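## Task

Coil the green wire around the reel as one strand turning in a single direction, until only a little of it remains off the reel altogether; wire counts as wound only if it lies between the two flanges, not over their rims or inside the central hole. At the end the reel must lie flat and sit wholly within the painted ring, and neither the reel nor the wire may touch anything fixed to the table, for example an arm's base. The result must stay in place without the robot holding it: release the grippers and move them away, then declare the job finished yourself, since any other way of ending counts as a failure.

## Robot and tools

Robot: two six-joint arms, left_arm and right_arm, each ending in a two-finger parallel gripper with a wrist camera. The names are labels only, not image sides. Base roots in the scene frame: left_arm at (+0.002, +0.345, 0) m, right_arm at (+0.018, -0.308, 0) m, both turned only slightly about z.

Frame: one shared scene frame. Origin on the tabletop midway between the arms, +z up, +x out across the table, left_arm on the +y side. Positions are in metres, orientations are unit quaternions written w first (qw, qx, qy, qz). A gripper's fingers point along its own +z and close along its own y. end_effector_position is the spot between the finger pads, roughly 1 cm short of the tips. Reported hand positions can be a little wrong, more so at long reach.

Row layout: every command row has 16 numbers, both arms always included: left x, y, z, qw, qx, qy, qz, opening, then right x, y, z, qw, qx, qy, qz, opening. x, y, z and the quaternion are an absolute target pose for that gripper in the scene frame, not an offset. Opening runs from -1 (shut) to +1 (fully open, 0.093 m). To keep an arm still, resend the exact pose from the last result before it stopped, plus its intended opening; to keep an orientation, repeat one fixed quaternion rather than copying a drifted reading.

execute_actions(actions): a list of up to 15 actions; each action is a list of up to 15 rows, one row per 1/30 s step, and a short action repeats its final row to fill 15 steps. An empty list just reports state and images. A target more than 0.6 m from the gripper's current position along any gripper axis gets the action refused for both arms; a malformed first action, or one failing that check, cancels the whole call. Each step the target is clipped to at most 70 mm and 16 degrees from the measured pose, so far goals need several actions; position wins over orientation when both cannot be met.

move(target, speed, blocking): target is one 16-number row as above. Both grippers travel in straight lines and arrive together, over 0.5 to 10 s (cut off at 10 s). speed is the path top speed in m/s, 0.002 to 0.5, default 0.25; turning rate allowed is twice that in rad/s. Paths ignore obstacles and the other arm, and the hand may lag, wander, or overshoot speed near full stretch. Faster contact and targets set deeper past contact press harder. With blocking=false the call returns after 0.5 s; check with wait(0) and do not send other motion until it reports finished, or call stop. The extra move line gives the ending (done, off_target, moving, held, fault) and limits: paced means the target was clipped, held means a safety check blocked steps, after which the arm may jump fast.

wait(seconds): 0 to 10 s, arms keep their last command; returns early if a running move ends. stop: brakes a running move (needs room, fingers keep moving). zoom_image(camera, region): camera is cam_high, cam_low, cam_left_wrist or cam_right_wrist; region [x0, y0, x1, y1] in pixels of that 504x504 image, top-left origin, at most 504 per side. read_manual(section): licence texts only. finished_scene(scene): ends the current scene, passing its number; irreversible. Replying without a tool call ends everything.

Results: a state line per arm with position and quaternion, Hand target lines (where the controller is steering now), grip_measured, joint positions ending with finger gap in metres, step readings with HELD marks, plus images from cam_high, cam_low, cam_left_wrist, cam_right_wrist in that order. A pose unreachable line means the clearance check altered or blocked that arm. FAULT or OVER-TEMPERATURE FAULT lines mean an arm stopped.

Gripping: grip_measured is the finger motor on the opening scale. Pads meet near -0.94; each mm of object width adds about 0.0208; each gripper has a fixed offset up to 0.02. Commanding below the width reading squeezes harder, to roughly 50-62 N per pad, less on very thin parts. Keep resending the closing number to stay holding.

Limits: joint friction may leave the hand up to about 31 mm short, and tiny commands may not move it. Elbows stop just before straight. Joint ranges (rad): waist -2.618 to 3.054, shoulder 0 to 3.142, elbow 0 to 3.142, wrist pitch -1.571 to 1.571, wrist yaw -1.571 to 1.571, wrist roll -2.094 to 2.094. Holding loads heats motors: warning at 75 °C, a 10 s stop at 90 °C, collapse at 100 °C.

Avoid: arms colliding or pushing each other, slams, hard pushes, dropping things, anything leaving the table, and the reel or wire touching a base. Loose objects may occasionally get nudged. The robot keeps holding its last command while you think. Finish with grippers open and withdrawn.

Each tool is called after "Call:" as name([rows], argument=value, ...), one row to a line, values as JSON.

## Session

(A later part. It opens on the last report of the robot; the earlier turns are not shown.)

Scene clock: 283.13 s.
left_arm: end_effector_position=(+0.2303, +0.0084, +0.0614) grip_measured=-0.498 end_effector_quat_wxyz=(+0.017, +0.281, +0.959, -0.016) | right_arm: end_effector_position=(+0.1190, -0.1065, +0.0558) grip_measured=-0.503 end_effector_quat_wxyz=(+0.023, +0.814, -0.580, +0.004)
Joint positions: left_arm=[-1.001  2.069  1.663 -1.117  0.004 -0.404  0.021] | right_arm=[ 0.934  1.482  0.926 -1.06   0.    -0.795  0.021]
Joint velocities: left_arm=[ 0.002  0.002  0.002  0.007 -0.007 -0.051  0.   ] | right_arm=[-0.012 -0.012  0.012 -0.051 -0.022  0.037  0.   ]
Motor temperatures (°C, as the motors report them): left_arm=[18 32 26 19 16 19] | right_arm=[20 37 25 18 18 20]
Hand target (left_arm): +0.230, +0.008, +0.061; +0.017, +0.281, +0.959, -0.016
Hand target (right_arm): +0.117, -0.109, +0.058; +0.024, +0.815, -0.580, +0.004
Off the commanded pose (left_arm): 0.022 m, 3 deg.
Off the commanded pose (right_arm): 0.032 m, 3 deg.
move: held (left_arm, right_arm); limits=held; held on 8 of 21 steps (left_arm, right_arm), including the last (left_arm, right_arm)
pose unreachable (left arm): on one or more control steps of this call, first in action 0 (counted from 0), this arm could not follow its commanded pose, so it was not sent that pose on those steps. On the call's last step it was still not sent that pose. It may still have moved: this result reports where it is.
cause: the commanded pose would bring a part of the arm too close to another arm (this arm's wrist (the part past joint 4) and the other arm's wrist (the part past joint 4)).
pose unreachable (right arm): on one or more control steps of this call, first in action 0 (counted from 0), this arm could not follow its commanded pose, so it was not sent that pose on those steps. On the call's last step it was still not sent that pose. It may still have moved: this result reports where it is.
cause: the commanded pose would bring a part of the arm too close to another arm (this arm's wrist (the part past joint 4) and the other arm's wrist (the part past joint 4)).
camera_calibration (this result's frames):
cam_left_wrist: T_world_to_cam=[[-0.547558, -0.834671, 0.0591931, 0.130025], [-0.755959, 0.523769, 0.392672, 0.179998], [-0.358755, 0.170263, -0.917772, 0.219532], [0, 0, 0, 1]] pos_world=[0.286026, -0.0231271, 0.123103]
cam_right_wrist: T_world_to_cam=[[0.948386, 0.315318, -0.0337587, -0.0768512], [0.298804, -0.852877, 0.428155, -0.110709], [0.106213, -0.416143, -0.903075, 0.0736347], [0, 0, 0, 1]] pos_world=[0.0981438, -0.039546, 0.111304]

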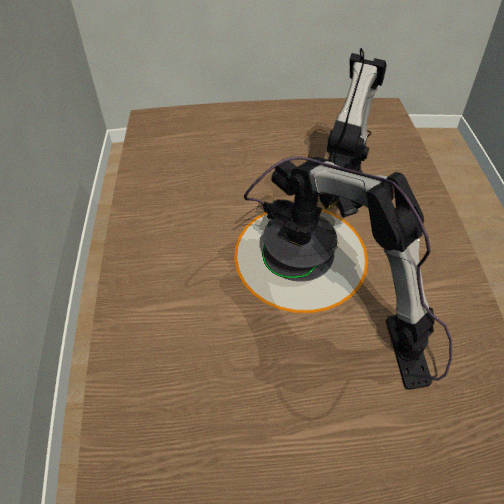

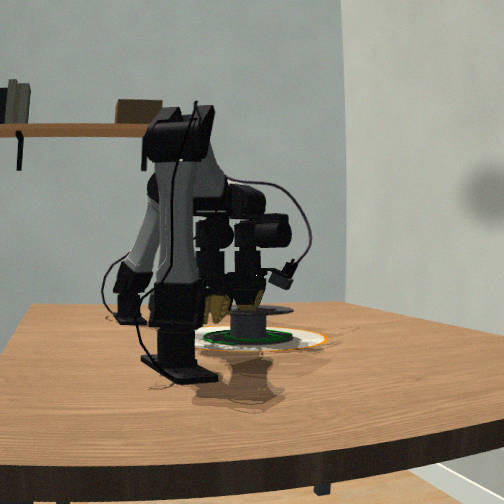

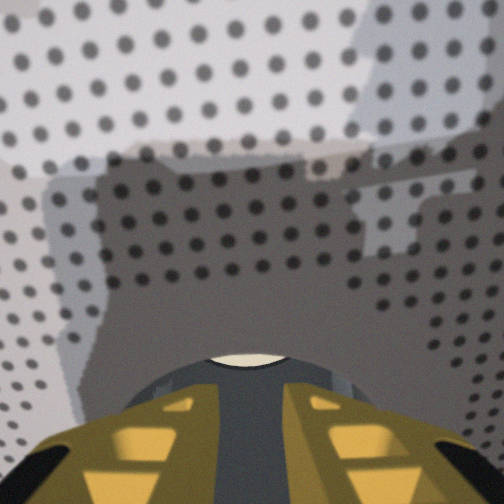

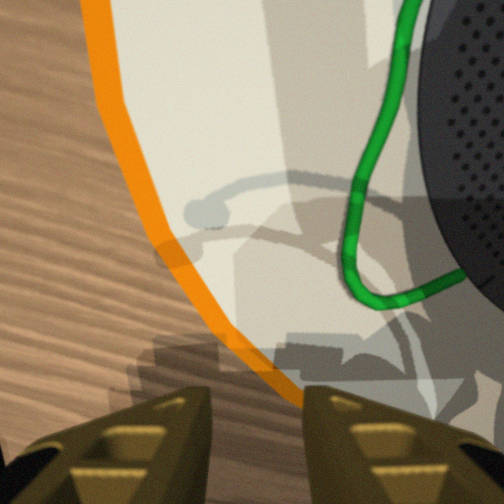

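Call:
move(target=[0.226,0.014,0.04,0,0.656,0.755,0,0.1,0.06,-0.06,0.08,0,-0.537,0.843,0,-0.5], speed=0.4)

Call:
move(target=[0.226,0.014,0.04,0,0.656,0.755,0,0.1,0.085,0.0,0.06,0,-0.537,0.843,0,-0.5], speed=0.25)

Scene clock: 286.80 s.
left_arm: end_effector_position=(+0.2294, +0.0078, +0.0614) grip_measured=-0.470 end_effector_quat_wxyz=(+0.021, +0.641, +0.767, -0.011) | right_arm: end_effector_position=(+0.0618, -0.0625, +0.0786) grip_measured=-0.503 end_effector_quat_wxyz=(+0.003, -0.537, +0.844, +0.004)
Joint positions: left_arm=[-1.001  2.069  1.663 -1.117  0.01   0.42   0.023] | right_arm=[ 1.222  1.498  1.035 -1.097 -0.001  0.262  0.021]
Joint velocities: left_arm=[-0.002 -0.007 -0.002  0.037  0.066 -0.007  0.001] | right_arm=[ 0.002 -0.002 -0.002  0.051  0.037  0.11  -0.   ]
Motor temperatures (°C, as the motors report them): left_arm=[18 33 26 19 16 19] | right_arm=[20 37 25 18 18 20]
Hand target (left_arm): +0.226, +0.015, +0.041; -0.001, +0.656, +0.755, -0.000
Hand target (right_arm): +0.062, -0.061, +0.079; +0.003, -0.538, +0.843, -0.005
Off the commanded pose (left_arm): 0.023 m, 3 deg.
Off the commanded pose (right_arm): 0.003 m, 1 deg.
move: off_target (left_arm)
camera_calibration (this result's frames):
cam_left_wrist: T_world_to_cam=[[-0.985725, -0.166105, 0.0274689, 0.22633], [-0.142588, 0.910395, 0.388395, 0.0361893], [-0.0895219, 0.378934, -0.921084, 0.156143], [0, 0, 0, 1]] pos_world=[0.242238, -0.0545197, 0.123548]
cam_right_wrist: T_world_to_cam=[[0.901535, -0.432681, -0.00466229, -0.0818342], [-0.396918, -0.831213, 0.389282, -0.0184435], [-0.17231, -0.3491, -0.921107, 0.141426], [0, 0, 0, 1]] pos_world=[0.0908249, -0.00136691, 0.137066]

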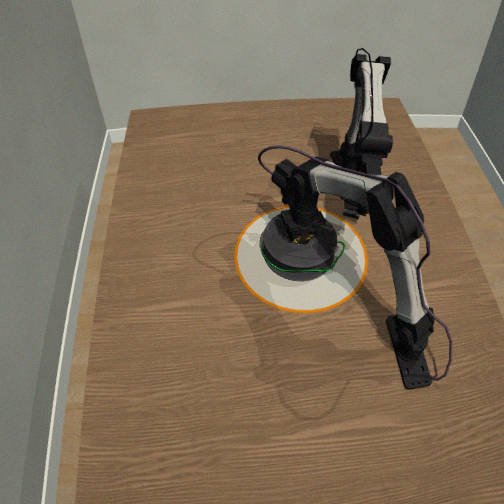

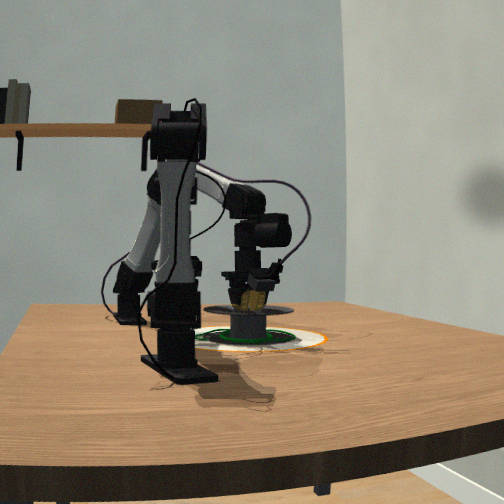

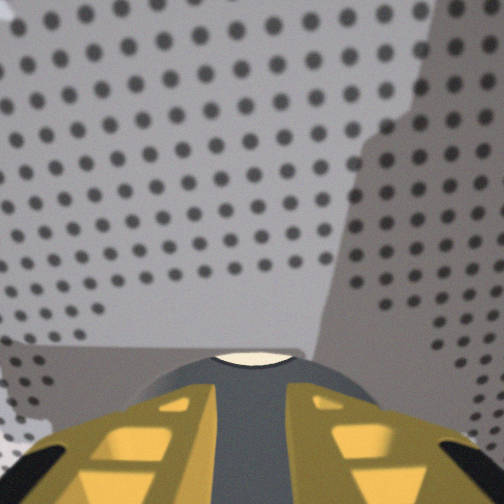

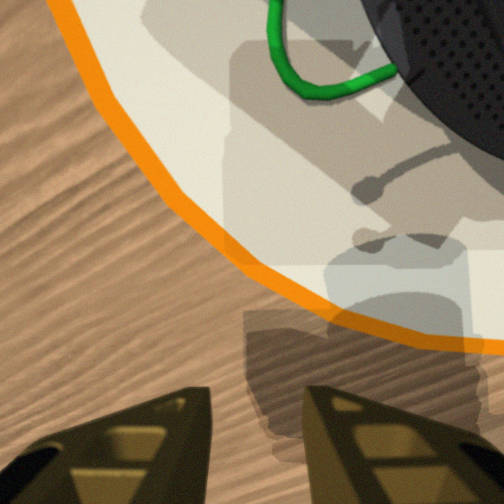

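Scene clock: 287.60 s.
left_arm: end_effector_position=(+0.2298, +0.0074, +0.0625) grip_measured=-0.459 end_effector_quat_wxyz=(+0.023, +0.646, +0.763, -0.012) | right_arm: end_effector_position=(+0.0805, -0.0069, +0.0588) grip_measured=-0.503 end_effector_quat_wxyz=(-0.004, -0.538, +0.843, -0.004)
Joint positions: left_arm=[-1.001  2.067  1.663 -1.117  0.01   0.432  0.023] | right_arm=[ 1.193  1.755  1.226 -1.053 -0.001  0.23   0.021]
Joint velocities: left_arm=[-0.002 -0.022 -0.007  0.007 -0.066  0.022  0.001] | right_arm=[-0.002  0.007 -0.002  0.037 -0.007 -0.081 -0.001]
Motor temperatures (°C, as the motors report them): left_arm=[18 33 26 19 16 19] | right_arm=[20 37 25 18 18 20]
Hand target (left_arm): +0.226, +0.015, +0.041; -0.000, +0.656, +0.755, -0.000
Hand target (right_arm): +0.085, -0.000, +0.059; -0.000, -0.537, +0.844, +0.001
Off the commanded pose (left_arm): 0.024 m, 3 deg.
Off the commanded pose (right_arm): 0.008 m, 1 deg.
move: off_target (left_arm)
camera_calibration (this result's frames):
cam_left_wrist: T_world_to_cam=[[-0.987753, -0.154022, 0.0249228, 0.227111], [-0.132657, 0.913118, 0.385509, 0.0340507], [-0.0821343, 0.377482, -0.922367, 0.155722], [0, 0, 0, 1]] pos_world=[0.241637, -0.0548945, 0.124846]
cam_right_wrist: T_world_to_cam=[[0.903008, -0.429623, 0.000924154, -0.0751314], [-0.392407, -0.823907, 0.408893, 0.0414361], [-0.174908, -0.369597, -0.912582, 0.14532], [0, 0, 0, 1]] pos_world=[0.109522, 0.055571, 0.115743]

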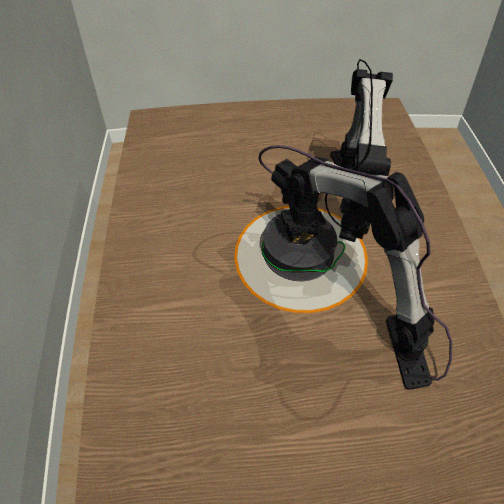

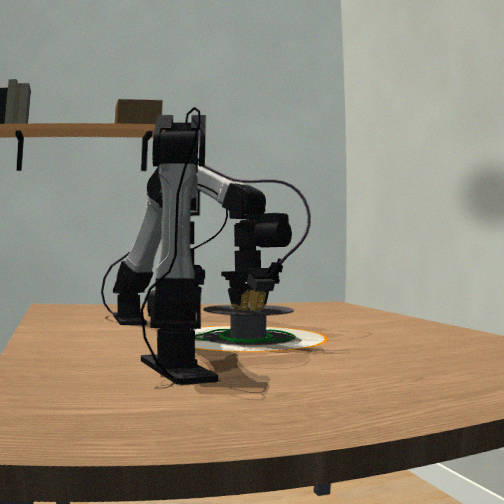

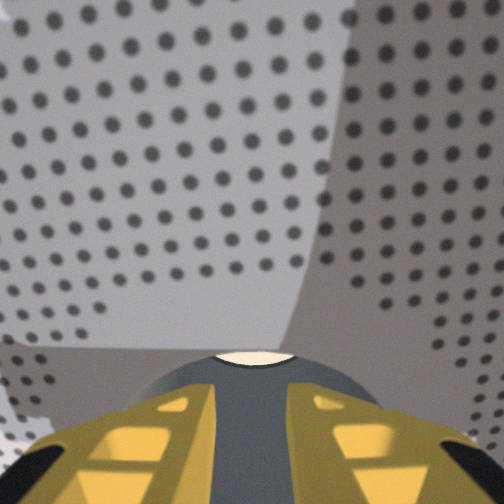

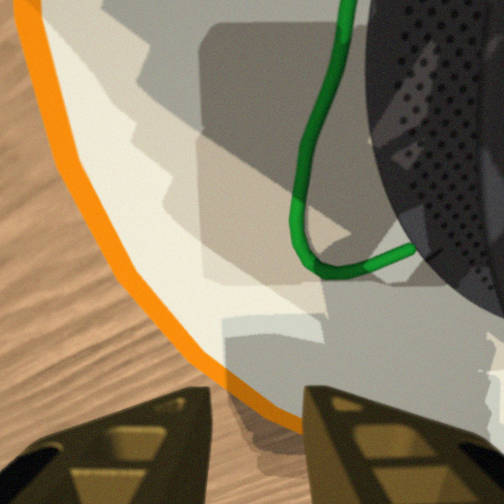

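Call:
move(target=[0.226,0.014,0.04,0,0.656,0.755,0,0.1,0.100,0.024,0.04,0.108,-0.488,0.845,-0.187,-0.5], speed=0.15)

Scene clock: 293.37 s.
left_arm: end_effector_position=(+0.2298, +0.0074, +0.0625) grip_measured=-0.459 end_effector_quat_wxyz=(+0.023, +0.647, +0.762, -0.012) | right_arm: end_effector_position=(+0.1014, +0.0216, +0.0405) grip_measured=-0.503 end_effector_quat_wxyz=(+0.105, -0.486, +0.849, -0.181)
Joint positions: left_arm=[-1.001  2.067  1.663 -1.117  0.01   0.433  0.023] | right_arm=[ 1.333  2.045  1.476 -1.198  0.375  0.504  0.021]
Joint velocities: left_arm=[-0.007 -0.007 -0.007 -0.007 -0.022  0.051  0.001] | right_arm=[-0.017  0.012  0.002  0.007 -0.022 -0.022 -0.001]
Motor temperatures (°C, as the motors report them): left_arm=[18 33 25 19 16 19] | right_arm=[20 37 25 18 18 20]
Hand target (left_arm): +0.226, +0.015, +0.041; -0.000, +0.656, +0.755, -0.000
Hand target (right_arm): +0.101, +0.024, +0.040; +0.108, -0.487, +0.845, -0.190
Off the commanded pose (left_arm): 0.024 m, 3 deg.
Off the commanded pose (right_arm): 0.003 m, 1 deg.
move: off_target (left_arm)
camera_calibration (this result's frames):
cam_left_wrist: T_world_to_cam=[[-0.98793, -0.152893, 0.0248659, 0.227147], [-0.131634, 0.91326, 0.385523, 0.0338137], [-0.0816529, 0.377596, -0.922363, 0.15561], [0, 0, 0, 1]] pos_world=[0.241562, -0.0549095, 0.124845]
cam_right_wrist: T_world_to_cam=[[0.781916, -0.47161, 0.407665, -0.0850901], [-0.612015, -0.705079, 0.358192, 0.102378], [0.118509, -0.529573, -0.839945, 0.113565], [0, 0, 0, 1]] pos_world=[0.115732, 0.0921963, 0.0934058]

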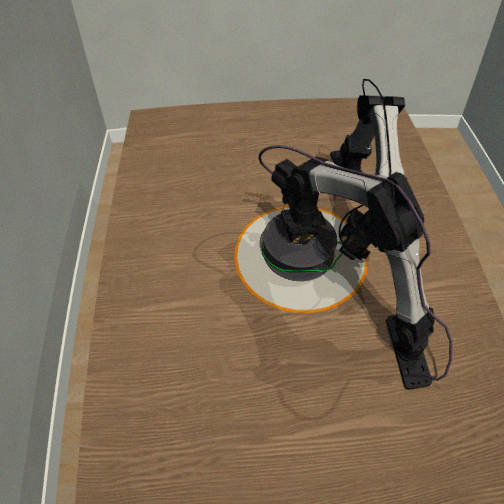

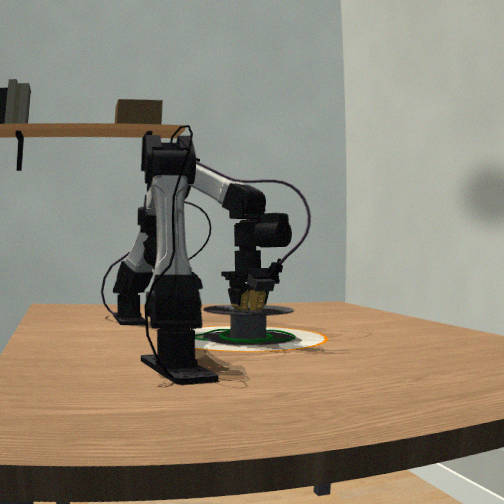

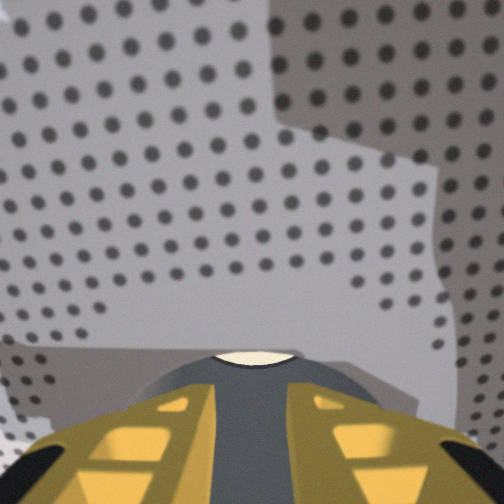

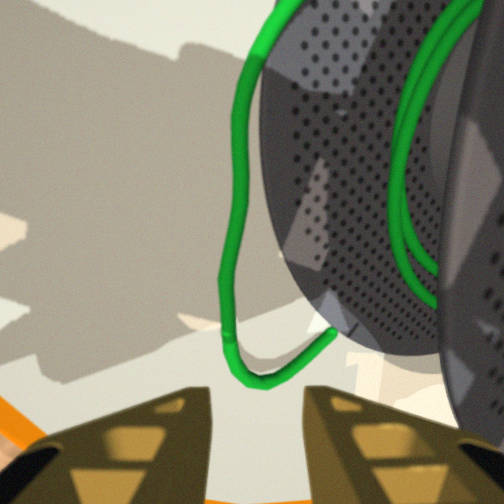

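Call:
move(target=[0.226,0.014,0.04,0,0.656,0.755,0,0.1,0.107,0.025,0.016,0.108,-0.488,0.845,-0.187,-0.5], speed=0.1)

Scene clock: 295.03 s.
left_arm: end_effector_position=(+0.2298, +0.0074, +0.0625) grip_measured=-0.459 end_effector_quat_wxyz=(+0.023, +0.646, +0.763, -0.012) | right_arm: end_effector_position=(+0.1022, +0.0297, +0.0259) grip_measured=-0.503 end_effector_quat_wxyz=(+0.110, -0.488, +0.848, -0.174)
Joint positions: left_arm=[-1.001  2.067  1.663 -1.117  0.01   0.433  0.023] | right_arm=[ 1.333  2.077  1.466 -1.138  0.376  0.496  0.021]
Joint velocities: left_arm=[ 0.007 -0.017 -0.002  0.037  0.037 -0.081 -0.001] | right_arm=[-0.002 -0.007 -0.002 -0.095  0.022 -0.007  0.   ]
Motor temperatures (°C, as the motors report them): left_arm=[18 33 25 19 16 19] | right_arm=[20 37 25 18 18 20]
Hand target (left_arm): +0.226, +0.015, +0.041; -0.000, +0.656, +0.755, -0.000
Hand target (right_arm): +0.107, +0.024, +0.016; +0.108, -0.488, +0.846, -0.187
Off the commanded pose (left_arm): 0.024 m, 3 deg.
Off the commanded pose (right_arm): 0.012 m, 2 deg.
move: off_target (left_arm, right_arm)
camera_calibration (this result's frames):
cam_left_wrist: T_world_to_cam=[[-0.987871, -0.153269, 0.0248849, 0.227135], [-0.131975, 0.913213, 0.385518, 0.0338927], [-0.0818134, 0.377558, -0.922365, 0.155648], [0, 0, 0, 1]] pos_world=[0.241587, -0.0549045, 0.124845]
cam_right_wrist: T_world_to_cam=[[0.785244, -0.471677, 0.401139, -0.0761105], [-0.606734, -0.715416, 0.346487, 0.113827], [0.123552, -0.515462, -0.847959, 0.104811], [0, 0, 0, 1]] pos_world=[0.115878, 0.0995601, 0.0799669]

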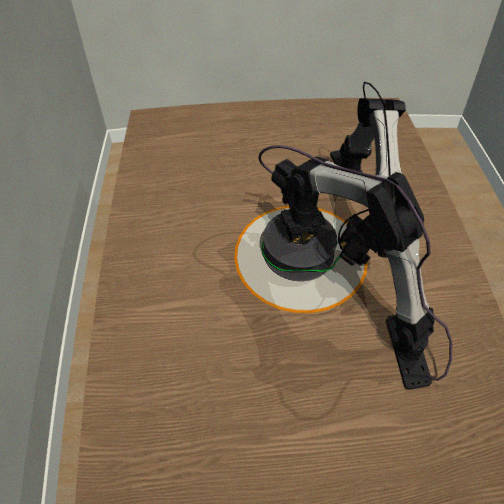

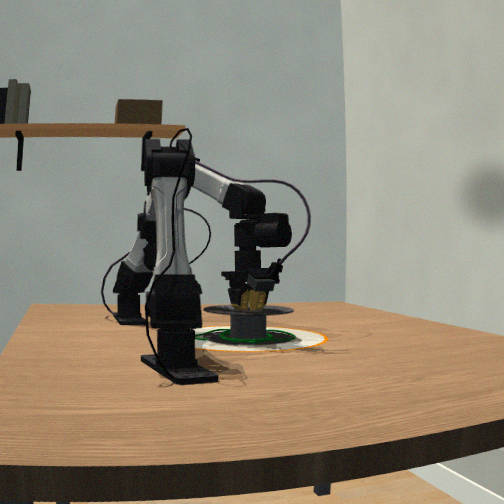

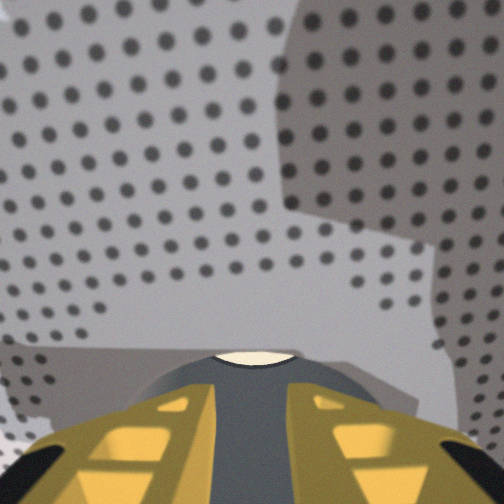

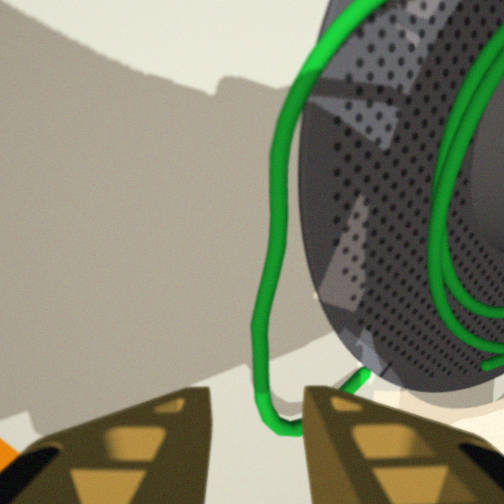

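Call:
move(target=[0.226,0.014,0.04,0,0.656,0.755,0,0.1,0.112,0.019,0.008,0.108,-0.488,0.845,-0.187,-0.5], speed=0.08)

Scene clock: 296.07 s.
left_arm: end_effector_position=(+0.2298, +0.0074, +0.0625) grip_measured=-0.459 end_effector_quat_wxyz=(+0.023, +0.647, +0.762, -0.012) | right_arm: end_effector_position=(+0.1070, +0.0230, +0.0156) grip_measured=-0.503 end_effector_quat_wxyz=(+0.106, -0.488, +0.848, -0.178)
Joint positions: left_arm=[-1.001  2.067  1.663 -1.117  0.01   0.433  0.023] | right_arm=[ 1.318  2.077  1.421 -1.097  0.378  0.481  0.021]
Joint velocities: left_arm=[-0.017 -0.007  0.037  0.051 -0.022  0.007  0.   ] | right_arm=[-0.007 -0.012 -0.012 -0.037 -0.007  0.007  0.001]
Motor temperatures (°C, as the motors report them): left_arm=[18 33 25 19 16 19] | right_arm=[20 37 25 18 18 20]
Hand target (left_arm): +0.226, +0.015, +0.041; -0.000, +0.656, +0.755, -0.000
Hand target (right_arm): +0.112, +0.019, +0.008; +0.108, -0.488, +0.846, -0.187
Off the commanded pose (left_arm): 0.024 m, 3 deg.
Off the commanded pose (right_arm): 0.010 m, 1 deg.
move: off_target (left_arm)
camera_calibration (this result's frames):
cam_left_wrist: T_world_to_cam=[[-0.98793, -0.152893, 0.0248659, 0.227147], [-0.131634, 0.91326, 0.385523, 0.0338137], [-0.0816529, 0.377596, -0.922363, 0.15561], [0, 0, 0, 1]] pos_world=[0.241562, -0.0549095, 0.124845]
cam_right_wrist: T_world_to_cam=[[0.785268, -0.468776, 0.404479, -0.0790498], [-0.607122, -0.711158, 0.354482, 0.115345], [0.121476, -0.523931, -0.843054, 0.0923755], [0, 0, 0, 1]] pos_world=[0.120882, 0.0933702, 0.0689639]

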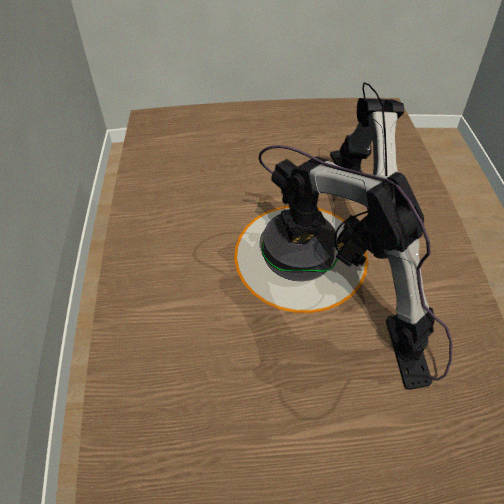

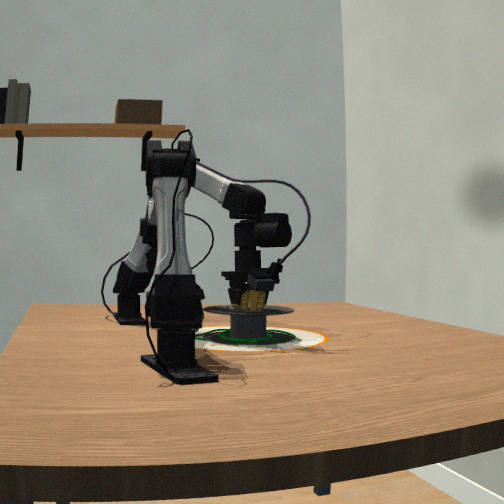

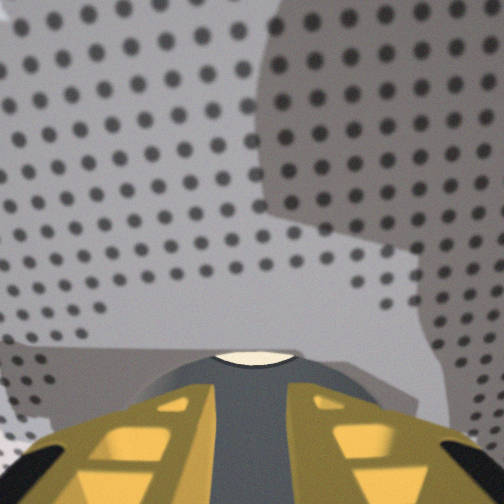

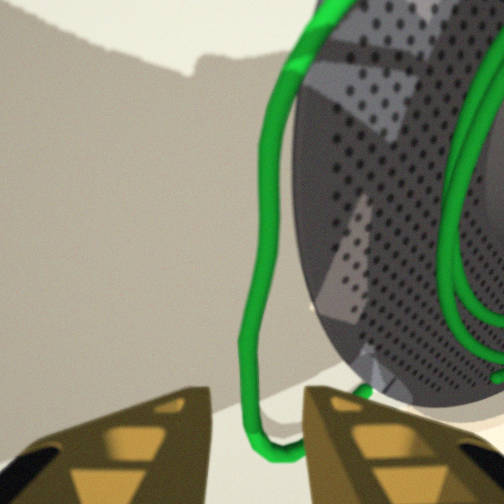

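Call:
move(target=[0.226,0.014,0.04,0,0.656,0.755,0,0.1,0.111,0.020,0.0,0.108,-0.488,0.845,-0.187,-0.5], speed=0.06)

Call:
move(target=[0.226,0.014,0.04,0,0.656,0.755,0,0.1,0.110,0.021,0.004,0.108,-0.488,0.845,-0.187,-1], speed=0.06)

Scene clock: 297.63 s.
left_arm: end_effector_position=(+0.2298, +0.0074, +0.0625) grip_measured=-0.459 end_effector_quat_wxyz=(+0.023, +0.646, +0.763, -0.012) | right_arm: end_effector_position=(+0.1076, +0.0293, +0.0146) grip_measured=-0.503 end_effector_quat_wxyz=(+0.114, -0.487, +0.849, -0.167)
Joint positions: left_arm=[-1.001  2.067  1.663 -1.117  0.01   0.433  0.023] | right_arm=[ 1.318  2.077  1.421 -1.069  0.378  0.48   0.021]
Joint velocities: left_arm=[-0.017  0.002  0.012  0.11  -0.022 -0.037  0.   ] | right_arm=[-0.002  0.012  0.002 -0.007 -0.022 -0.066  0.001]
Motor temperatures (°C, as the motors report them): left_arm=[18 33 25 19 16 19] | right_arm=[20 37 25 18 18 20]
Hand target (left_arm): +0.226, +0.015, +0.041; -0.000, +0.656, +0.755, -0.000
Hand target (right_arm): +0.111, +0.019, +0.001; +0.108, -0.488, +0.846, -0.187
Off the commanded pose (left_arm): 0.024 m, 3 deg.
Off the commanded pose (right_arm): 0.018 m, 2 deg.
move: off_target (left_arm, right_arm)
camera_calibration (this result's frames):
cam_left_wrist: T_world_to_cam=[[-0.987871, -0.153269, 0.0248849, 0.227135], [-0.131975, 0.913213, 0.385518, 0.0338927], [-0.0818134, 0.377558, -0.922365, 0.155648], [0, 0, 0, 1]] pos_world=[0.241587, -0.0549045, 0.124845]
cam_right_wrist: T_world_to_cam=[[0.785043, -0.478475, 0.393408, -0.0756375], [-0.606867, -0.7214, 0.33361, 0.121122], [0.124181, -0.500644, -0.8567, 0.0939486], [0, 0, 0, 1]] pos_world=[0.121217, 0.0982217, 0.0698346]

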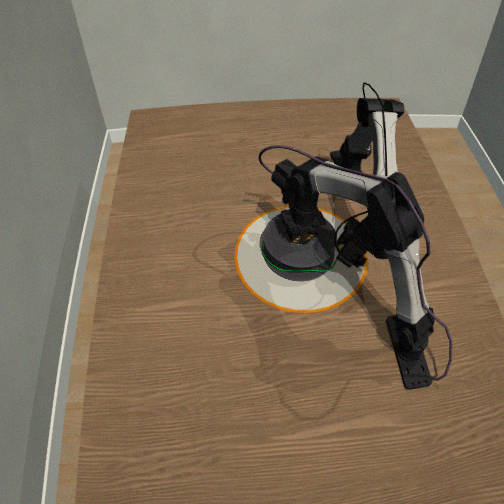

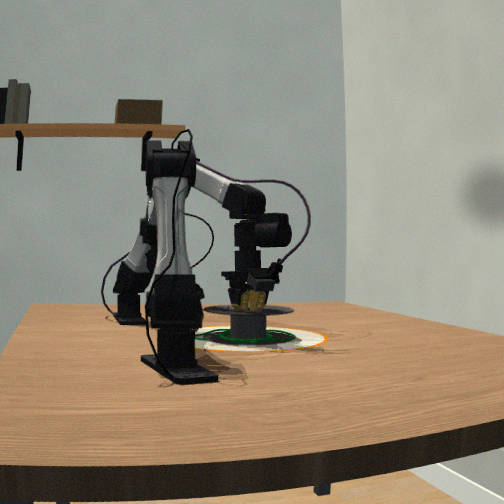

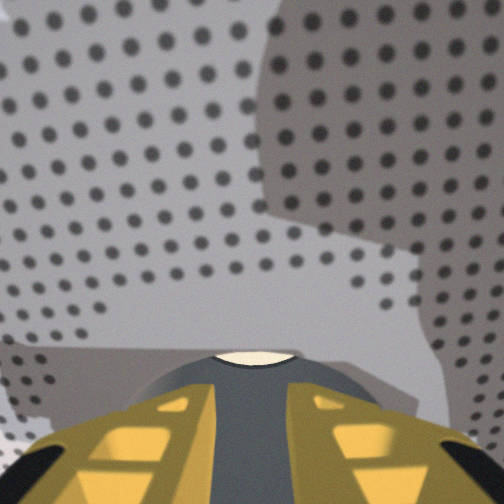

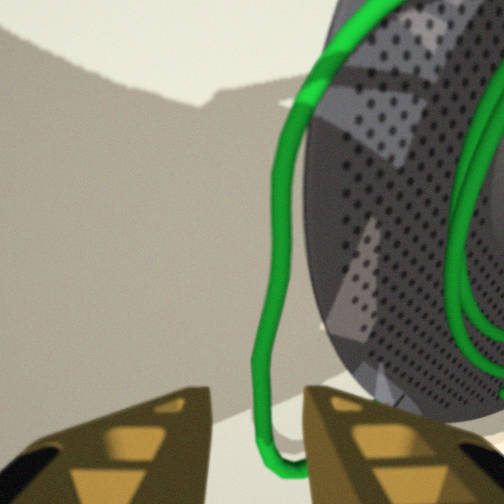

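Scene clock: 298.33 s.
left_arm: end_effector_position=(+0.2298, +0.0074, +0.0625) grip_measured=-0.459 end_effector_quat_wxyz=(+0.023, +0.647, +0.762, -0.012) | right_arm: end_effector_position=(+0.1076, +0.0293, +0.0146) grip_measured=-0.999 end_effector_quat_wxyz=(+0.114, -0.487, +0.849, -0.167)
Joint positions: left_arm=[-1.001  2.067  1.663 -1.117  0.01   0.433  0.023] | right_arm=[ 1.318  2.077  1.421 -1.069  0.378  0.48   0.   ]
Joint velocities: left_arm=[-0.012 -0.002 -0.002 -0.051  0.022 -0.022 -0.   ] | right_arm=[-0.002  0.007 -0.032  0.007  0.022 -0.037  0.   ]
Motor temperatures (°C, as the motors report them): left_arm=[18 33 25 19 16 19] | right_arm=[20 37 25 18 18 20]
Hand target (left_arm): +0.226, +0.015, +0.041; -0.000, +0.656, +0.755, -0.000
Hand target (right_arm): +0.110, +0.021, +0.005; +0.108, -0.488, +0.846, -0.187
Off the commanded pose (left_arm): 0.024 m, 3 deg.
Off the commanded pose (right_arm): 0.014 m, 2 deg.
move: off_target (left_arm, right_arm)
camera_calibration (this result's frames):
cam_left_wrist: T_world_to_cam=[[-0.98793, -0.152893, 0.0248659, 0.227147], [-0.131634, 0.91326, 0.385523, 0.0338137], [-0.0816529, 0.377596, -0.922363, 0.15561], [0, 0, 0, 1]] pos_world=[0.241562, -0.0549095, 0.124845]
cam_right_wrist: T_world_to_cam=[[0.785043, -0.478475, 0.393408, -0.0756375], [-0.606867, -0.7214, 0.33361, 0.121122], [0.124181, -0.500644, -0.8567, 0.0939486], [0, 0, 0, 1]] pos_world=[0.121217, 0.0982217, 0.0698346]

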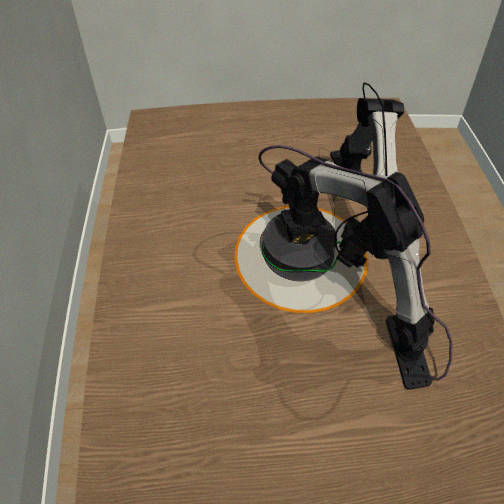

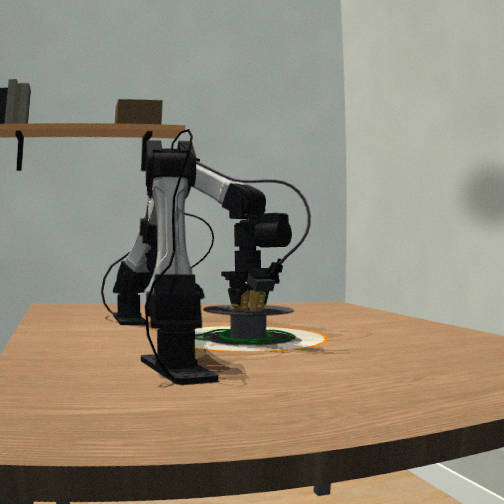

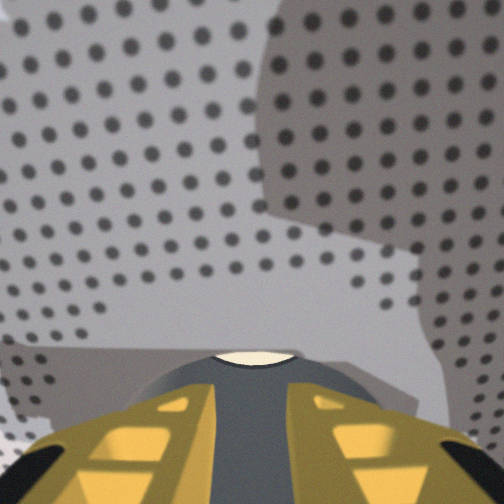

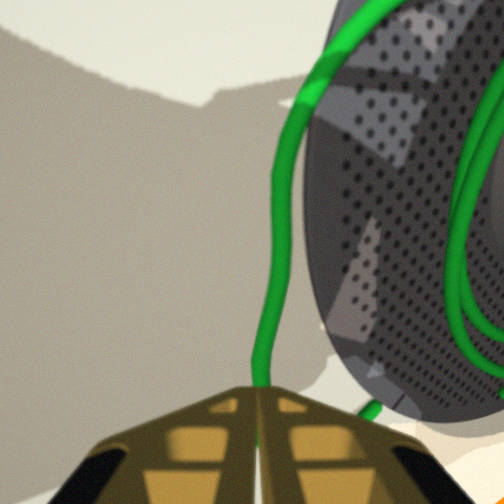

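Call:
move(target=[0.226,0.014,0.04,0,0.656,0.755,0,0.1,0.098,0.012,0.032,0.108,-0.488,0.845,-0.187,-1], speed=0.08)

Scene clock: 302.03 s.
left_arm: end_effector_position=(+0.2298, +0.0074, +0.0625) grip_measured=-0.459 end_effector_quat_wxyz=(+0.023, +0.646, +0.763, -0.012) | right_arm: end_effector_position=(+0.1003, +0.0162, +0.0285) grip_measured=-0.999 end_effector_quat_wxyz=(+0.106, -0.486, +0.848, -0.182)
Joint positions: left_arm=[-1.001  2.067  1.663 -1.117  0.01   0.433  0.023] | right_arm=[ 1.337  2.043  1.421 -1.148  0.378  0.507  0.   ]
Joint velocities: left_arm=[ 0.027  0.012 -0.007  0.037 -0.022 -0.022  0.   ] | right_arm=[-0.012 -0.007 -0.002 -0.037 -0.007  0.007  0.   ]
Motor temperatures (°C, as the motors report them): left_arm=[18 33 25 19 16 19] | right_arm=[20 38 25 18 18 20]
Hand target (left_arm): +0.226, +0.015, +0.041; -0.000, +0.656, +0.755, -0.000
Hand target (right_arm): +0.098, +0.012, +0.033; +0.108, -0.488, +0.846, -0.187
Off the commanded pose (left_arm): 0.024 m, 3 deg.
Off the commanded pose (right_arm): 0.006 m, 1 deg.
move: off_target (left_arm)
camera_calibration (this result's frames):
cam_left_wrist: T_world_to_cam=[[-0.987871, -0.153269, 0.0248849, 0.227135], [-0.131975, 0.913213, 0.385518, 0.0338927], [-0.0818134, 0.377558, -0.922365, 0.155648], [0, 0, 0, 1]] pos_world=[0.241587, -0.0549045, 0.124845]
cam_right_wrist: T_world_to_cam=[[0.781335, -0.469243, 0.411493, -0.0818888], [-0.611907, -0.705718, 0.357116, 0.102202], [0.122824, -0.530823, -0.838535, 0.100363], [0, 0, 0, 1]] pos_world=[0.114194, 0.086975, 0.0813569]

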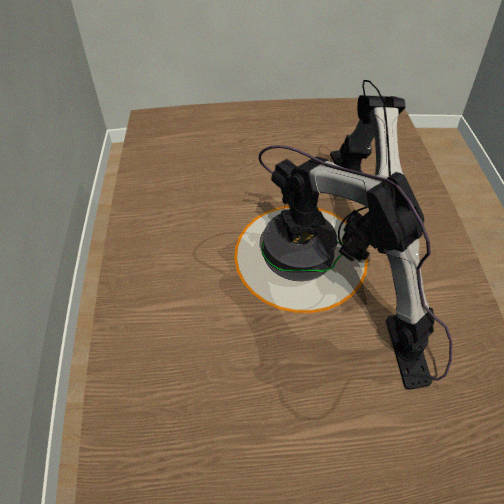

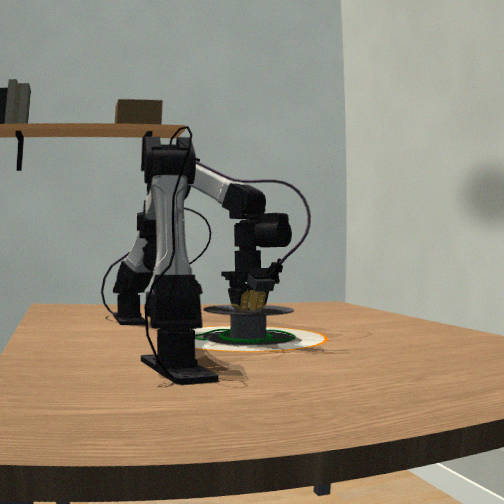

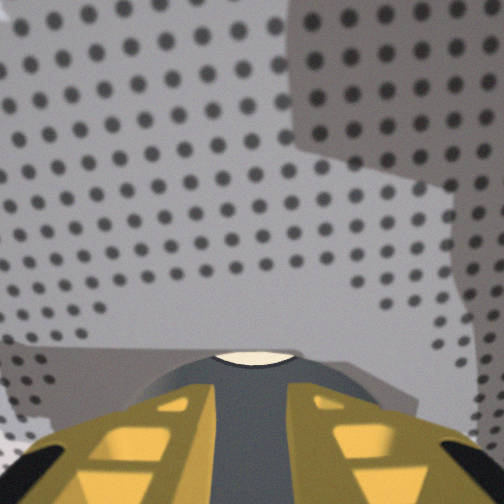

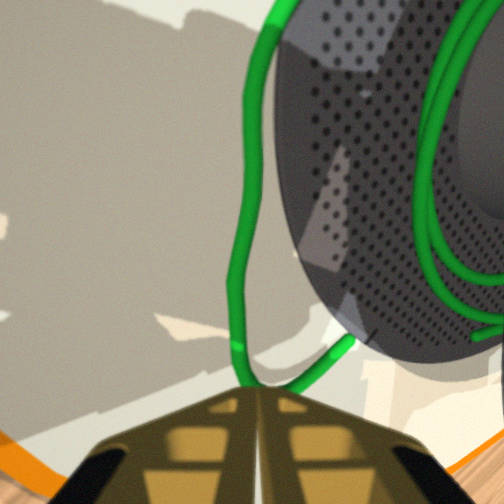

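Call:
move(target=[0.226,0.014,0.04,0,0.656,0.755,0,0.1,0.110,0.020,0.022,0.108,-0.488,0.845,-0.187,-0.68], speed=0.08)

Scene clock: 303.70 s.
left_arm: end_effector_position=(+0.2298, +0.0074, +0.0625) grip_measured=-0.459 end_effector_quat_wxyz=(+0.023, +0.647, +0.762, -0.012) | right_arm: end_effector_position=(+0.1046, +0.0162, +0.0283) grip_measured=-0.683 end_effector_quat_wxyz=(+0.105, -0.489, +0.847, -0.182)
Joint positions: left_arm=[-1.001  2.067  1.663 -1.117  0.01   0.433  0.023] | right_arm=[ 1.324  2.043  1.421 -1.143  0.379  0.487  0.012]
Joint velocities: left_arm=[ 0.002 -0.002 -0.007 -0.007 -0.022  0.007  0.   ] | right_arm=[-0.012 -0.012 -0.017  0.037  0.022  0.095  0.001]
Motor temperatures (°C, as the motors report them): left_arm=[18 33 25 19 16 19] | right_arm=[20 38 25 18 18 20]
Hand target (left_arm): +0.226, +0.015, +0.041; -0.000, +0.656, +0.755, -0.000
Hand target (right_arm): +0.110, +0.020, +0.022; +0.108, -0.488, +0.846, -0.187
Off the commanded pose (left_arm): 0.024 m, 3 deg.
Off the commanded pose (right_arm): 0.009 m, 1 deg.
move: off_target (left_arm)
camera_calibration (this result's frames):
cam_left_wrist: T_world_to_cam=[[-0.98793, -0.152893, 0.0248659, 0.227147], [-0.131634, 0.91326, 0.385523, 0.0338137], [-0.0816529, 0.377596, -0.922363, 0.15561], [0, 0, 0, 1]] pos_world=[0.241562, -0.0549095, 0.124845]
cam_right_wrist: T_world_to_cam=[[0.785155, -0.464147, 0.409998, -0.0856652], [-0.607019, -0.707968, 0.360984, 0.104294], [0.122715, -0.532305, -0.837611, 0.0996561], [0, 0, 0, 1]] pos_world=[0.11834, 0.0871232, 0.080947]

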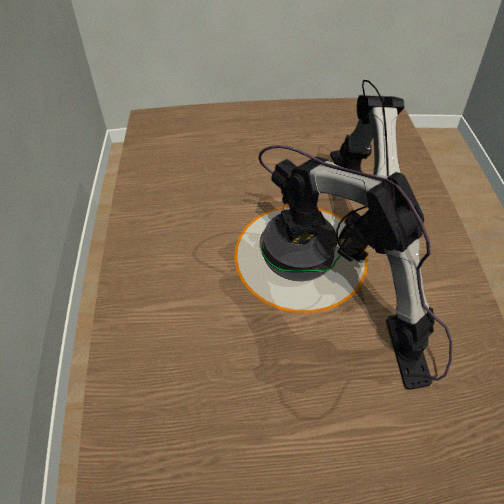

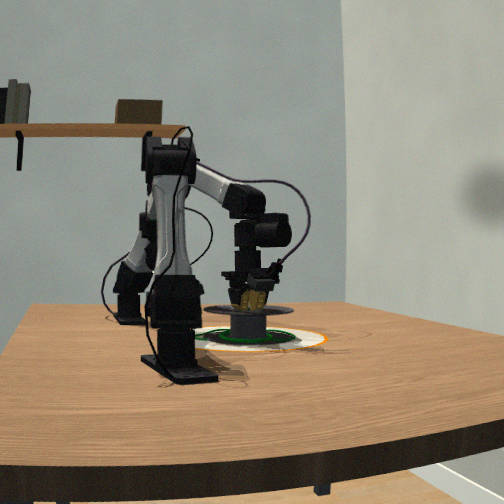

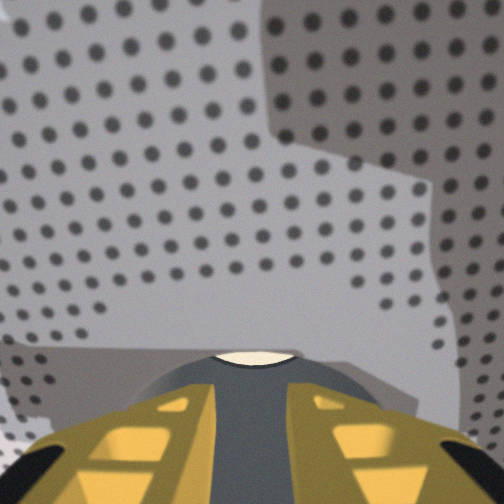

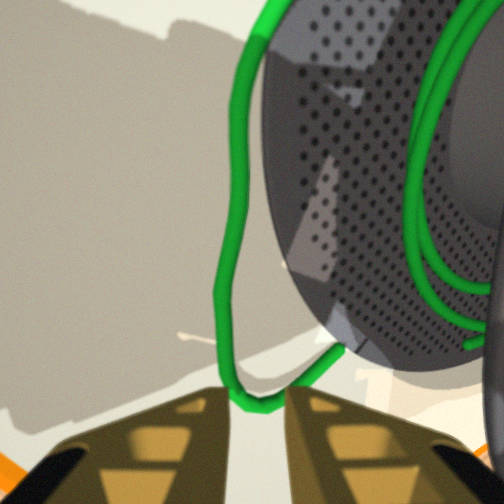

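Call:
execute_actions(actions=[])

Scene clock: 305.83 s.
left_arm: end_effector_position=(+0.2298, +0.0074, +0.0625) grip_measured=-0.459 end_effector_quat_wxyz=(+0.023, +0.647, +0.762, -0.012) | right_arm: end_effector_position=(+0.1046, +0.0164, +0.0283) grip_measured=-0.683 end_effector_quat_wxyz=(+0.105, -0.490, +0.846, -0.182)
Joint positions: left_arm=[-1.001  2.067  1.663 -1.117  0.01   0.433  0.023] | right_arm=[ 1.324  2.043  1.421 -1.142  0.379  0.485  0.012]
Joint velocities: left_arm=[-0.002 -0.007 -0.022  0.022 -0.007 -0.037  0.001] | right_arm=[-0.007 -0.007  0.007  0.051 -0.037  0.022  0.   ]
Motor temperatures (°C, as the motors report them): left_arm=[18 33 25 19 16 19] | right_arm=[20 38 25 18 18 20]
Hand target (left_arm): +0.226, +0.015, +0.041; -0.000, +0.656, +0.755, -0.000
Hand target (right_arm): +0.110, +0.020, +0.022; +0.108, -0.488, +0.846, -0.187
Off the commanded pose (left_arm): 0.024 m, 3 deg.
Off the commanded pose (right_arm): 0.009 m, 1 deg.
camera_calibration (this result's frames):
cam_left_wrist: T_world_to_cam=[[-0.98793, -0.152893, 0.0248659, 0.227147], [-0.131634, 0.91326, 0.385523, 0.0338137], [-0.0816529, 0.377596, -0.922363, 0.15561], [0, 0, 0, 1]] pos_world=[0.241562, -0.0549095, 0.124845]
cam_right_wrist: T_world_to_cam=[[0.786088, -0.462971, 0.40954, -0.0856434], [-0.605675, -0.709189, 0.360844, 0.10439], [0.123381, -0.531703, -0.837895, 0.0996769], [0, 0, 0, 1]] pos_world=[0.118252, 0.0873807, 0.0809247]

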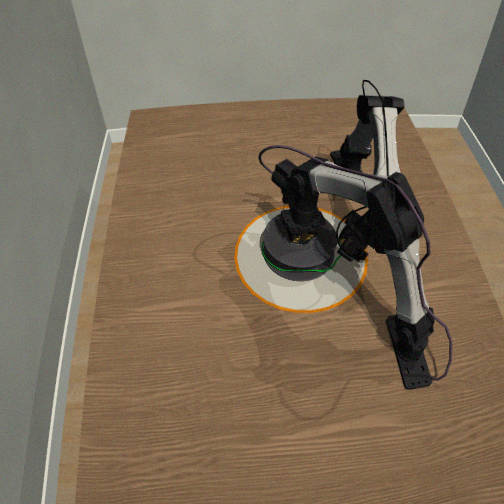

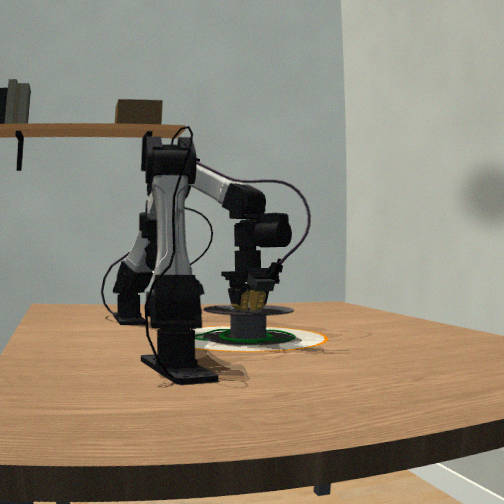

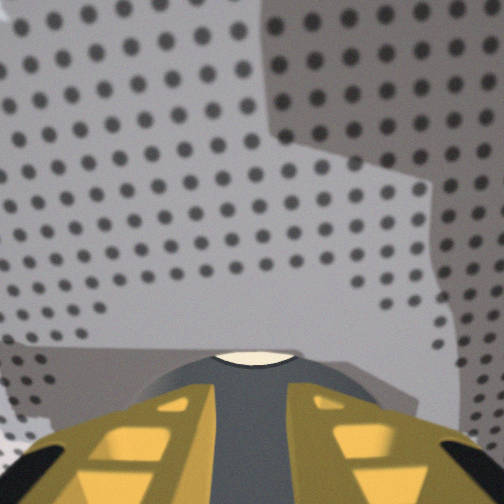

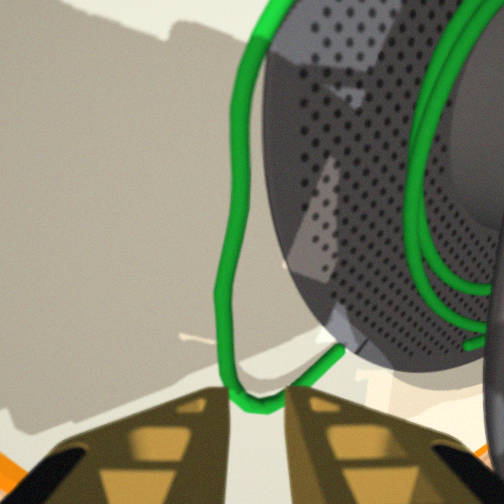

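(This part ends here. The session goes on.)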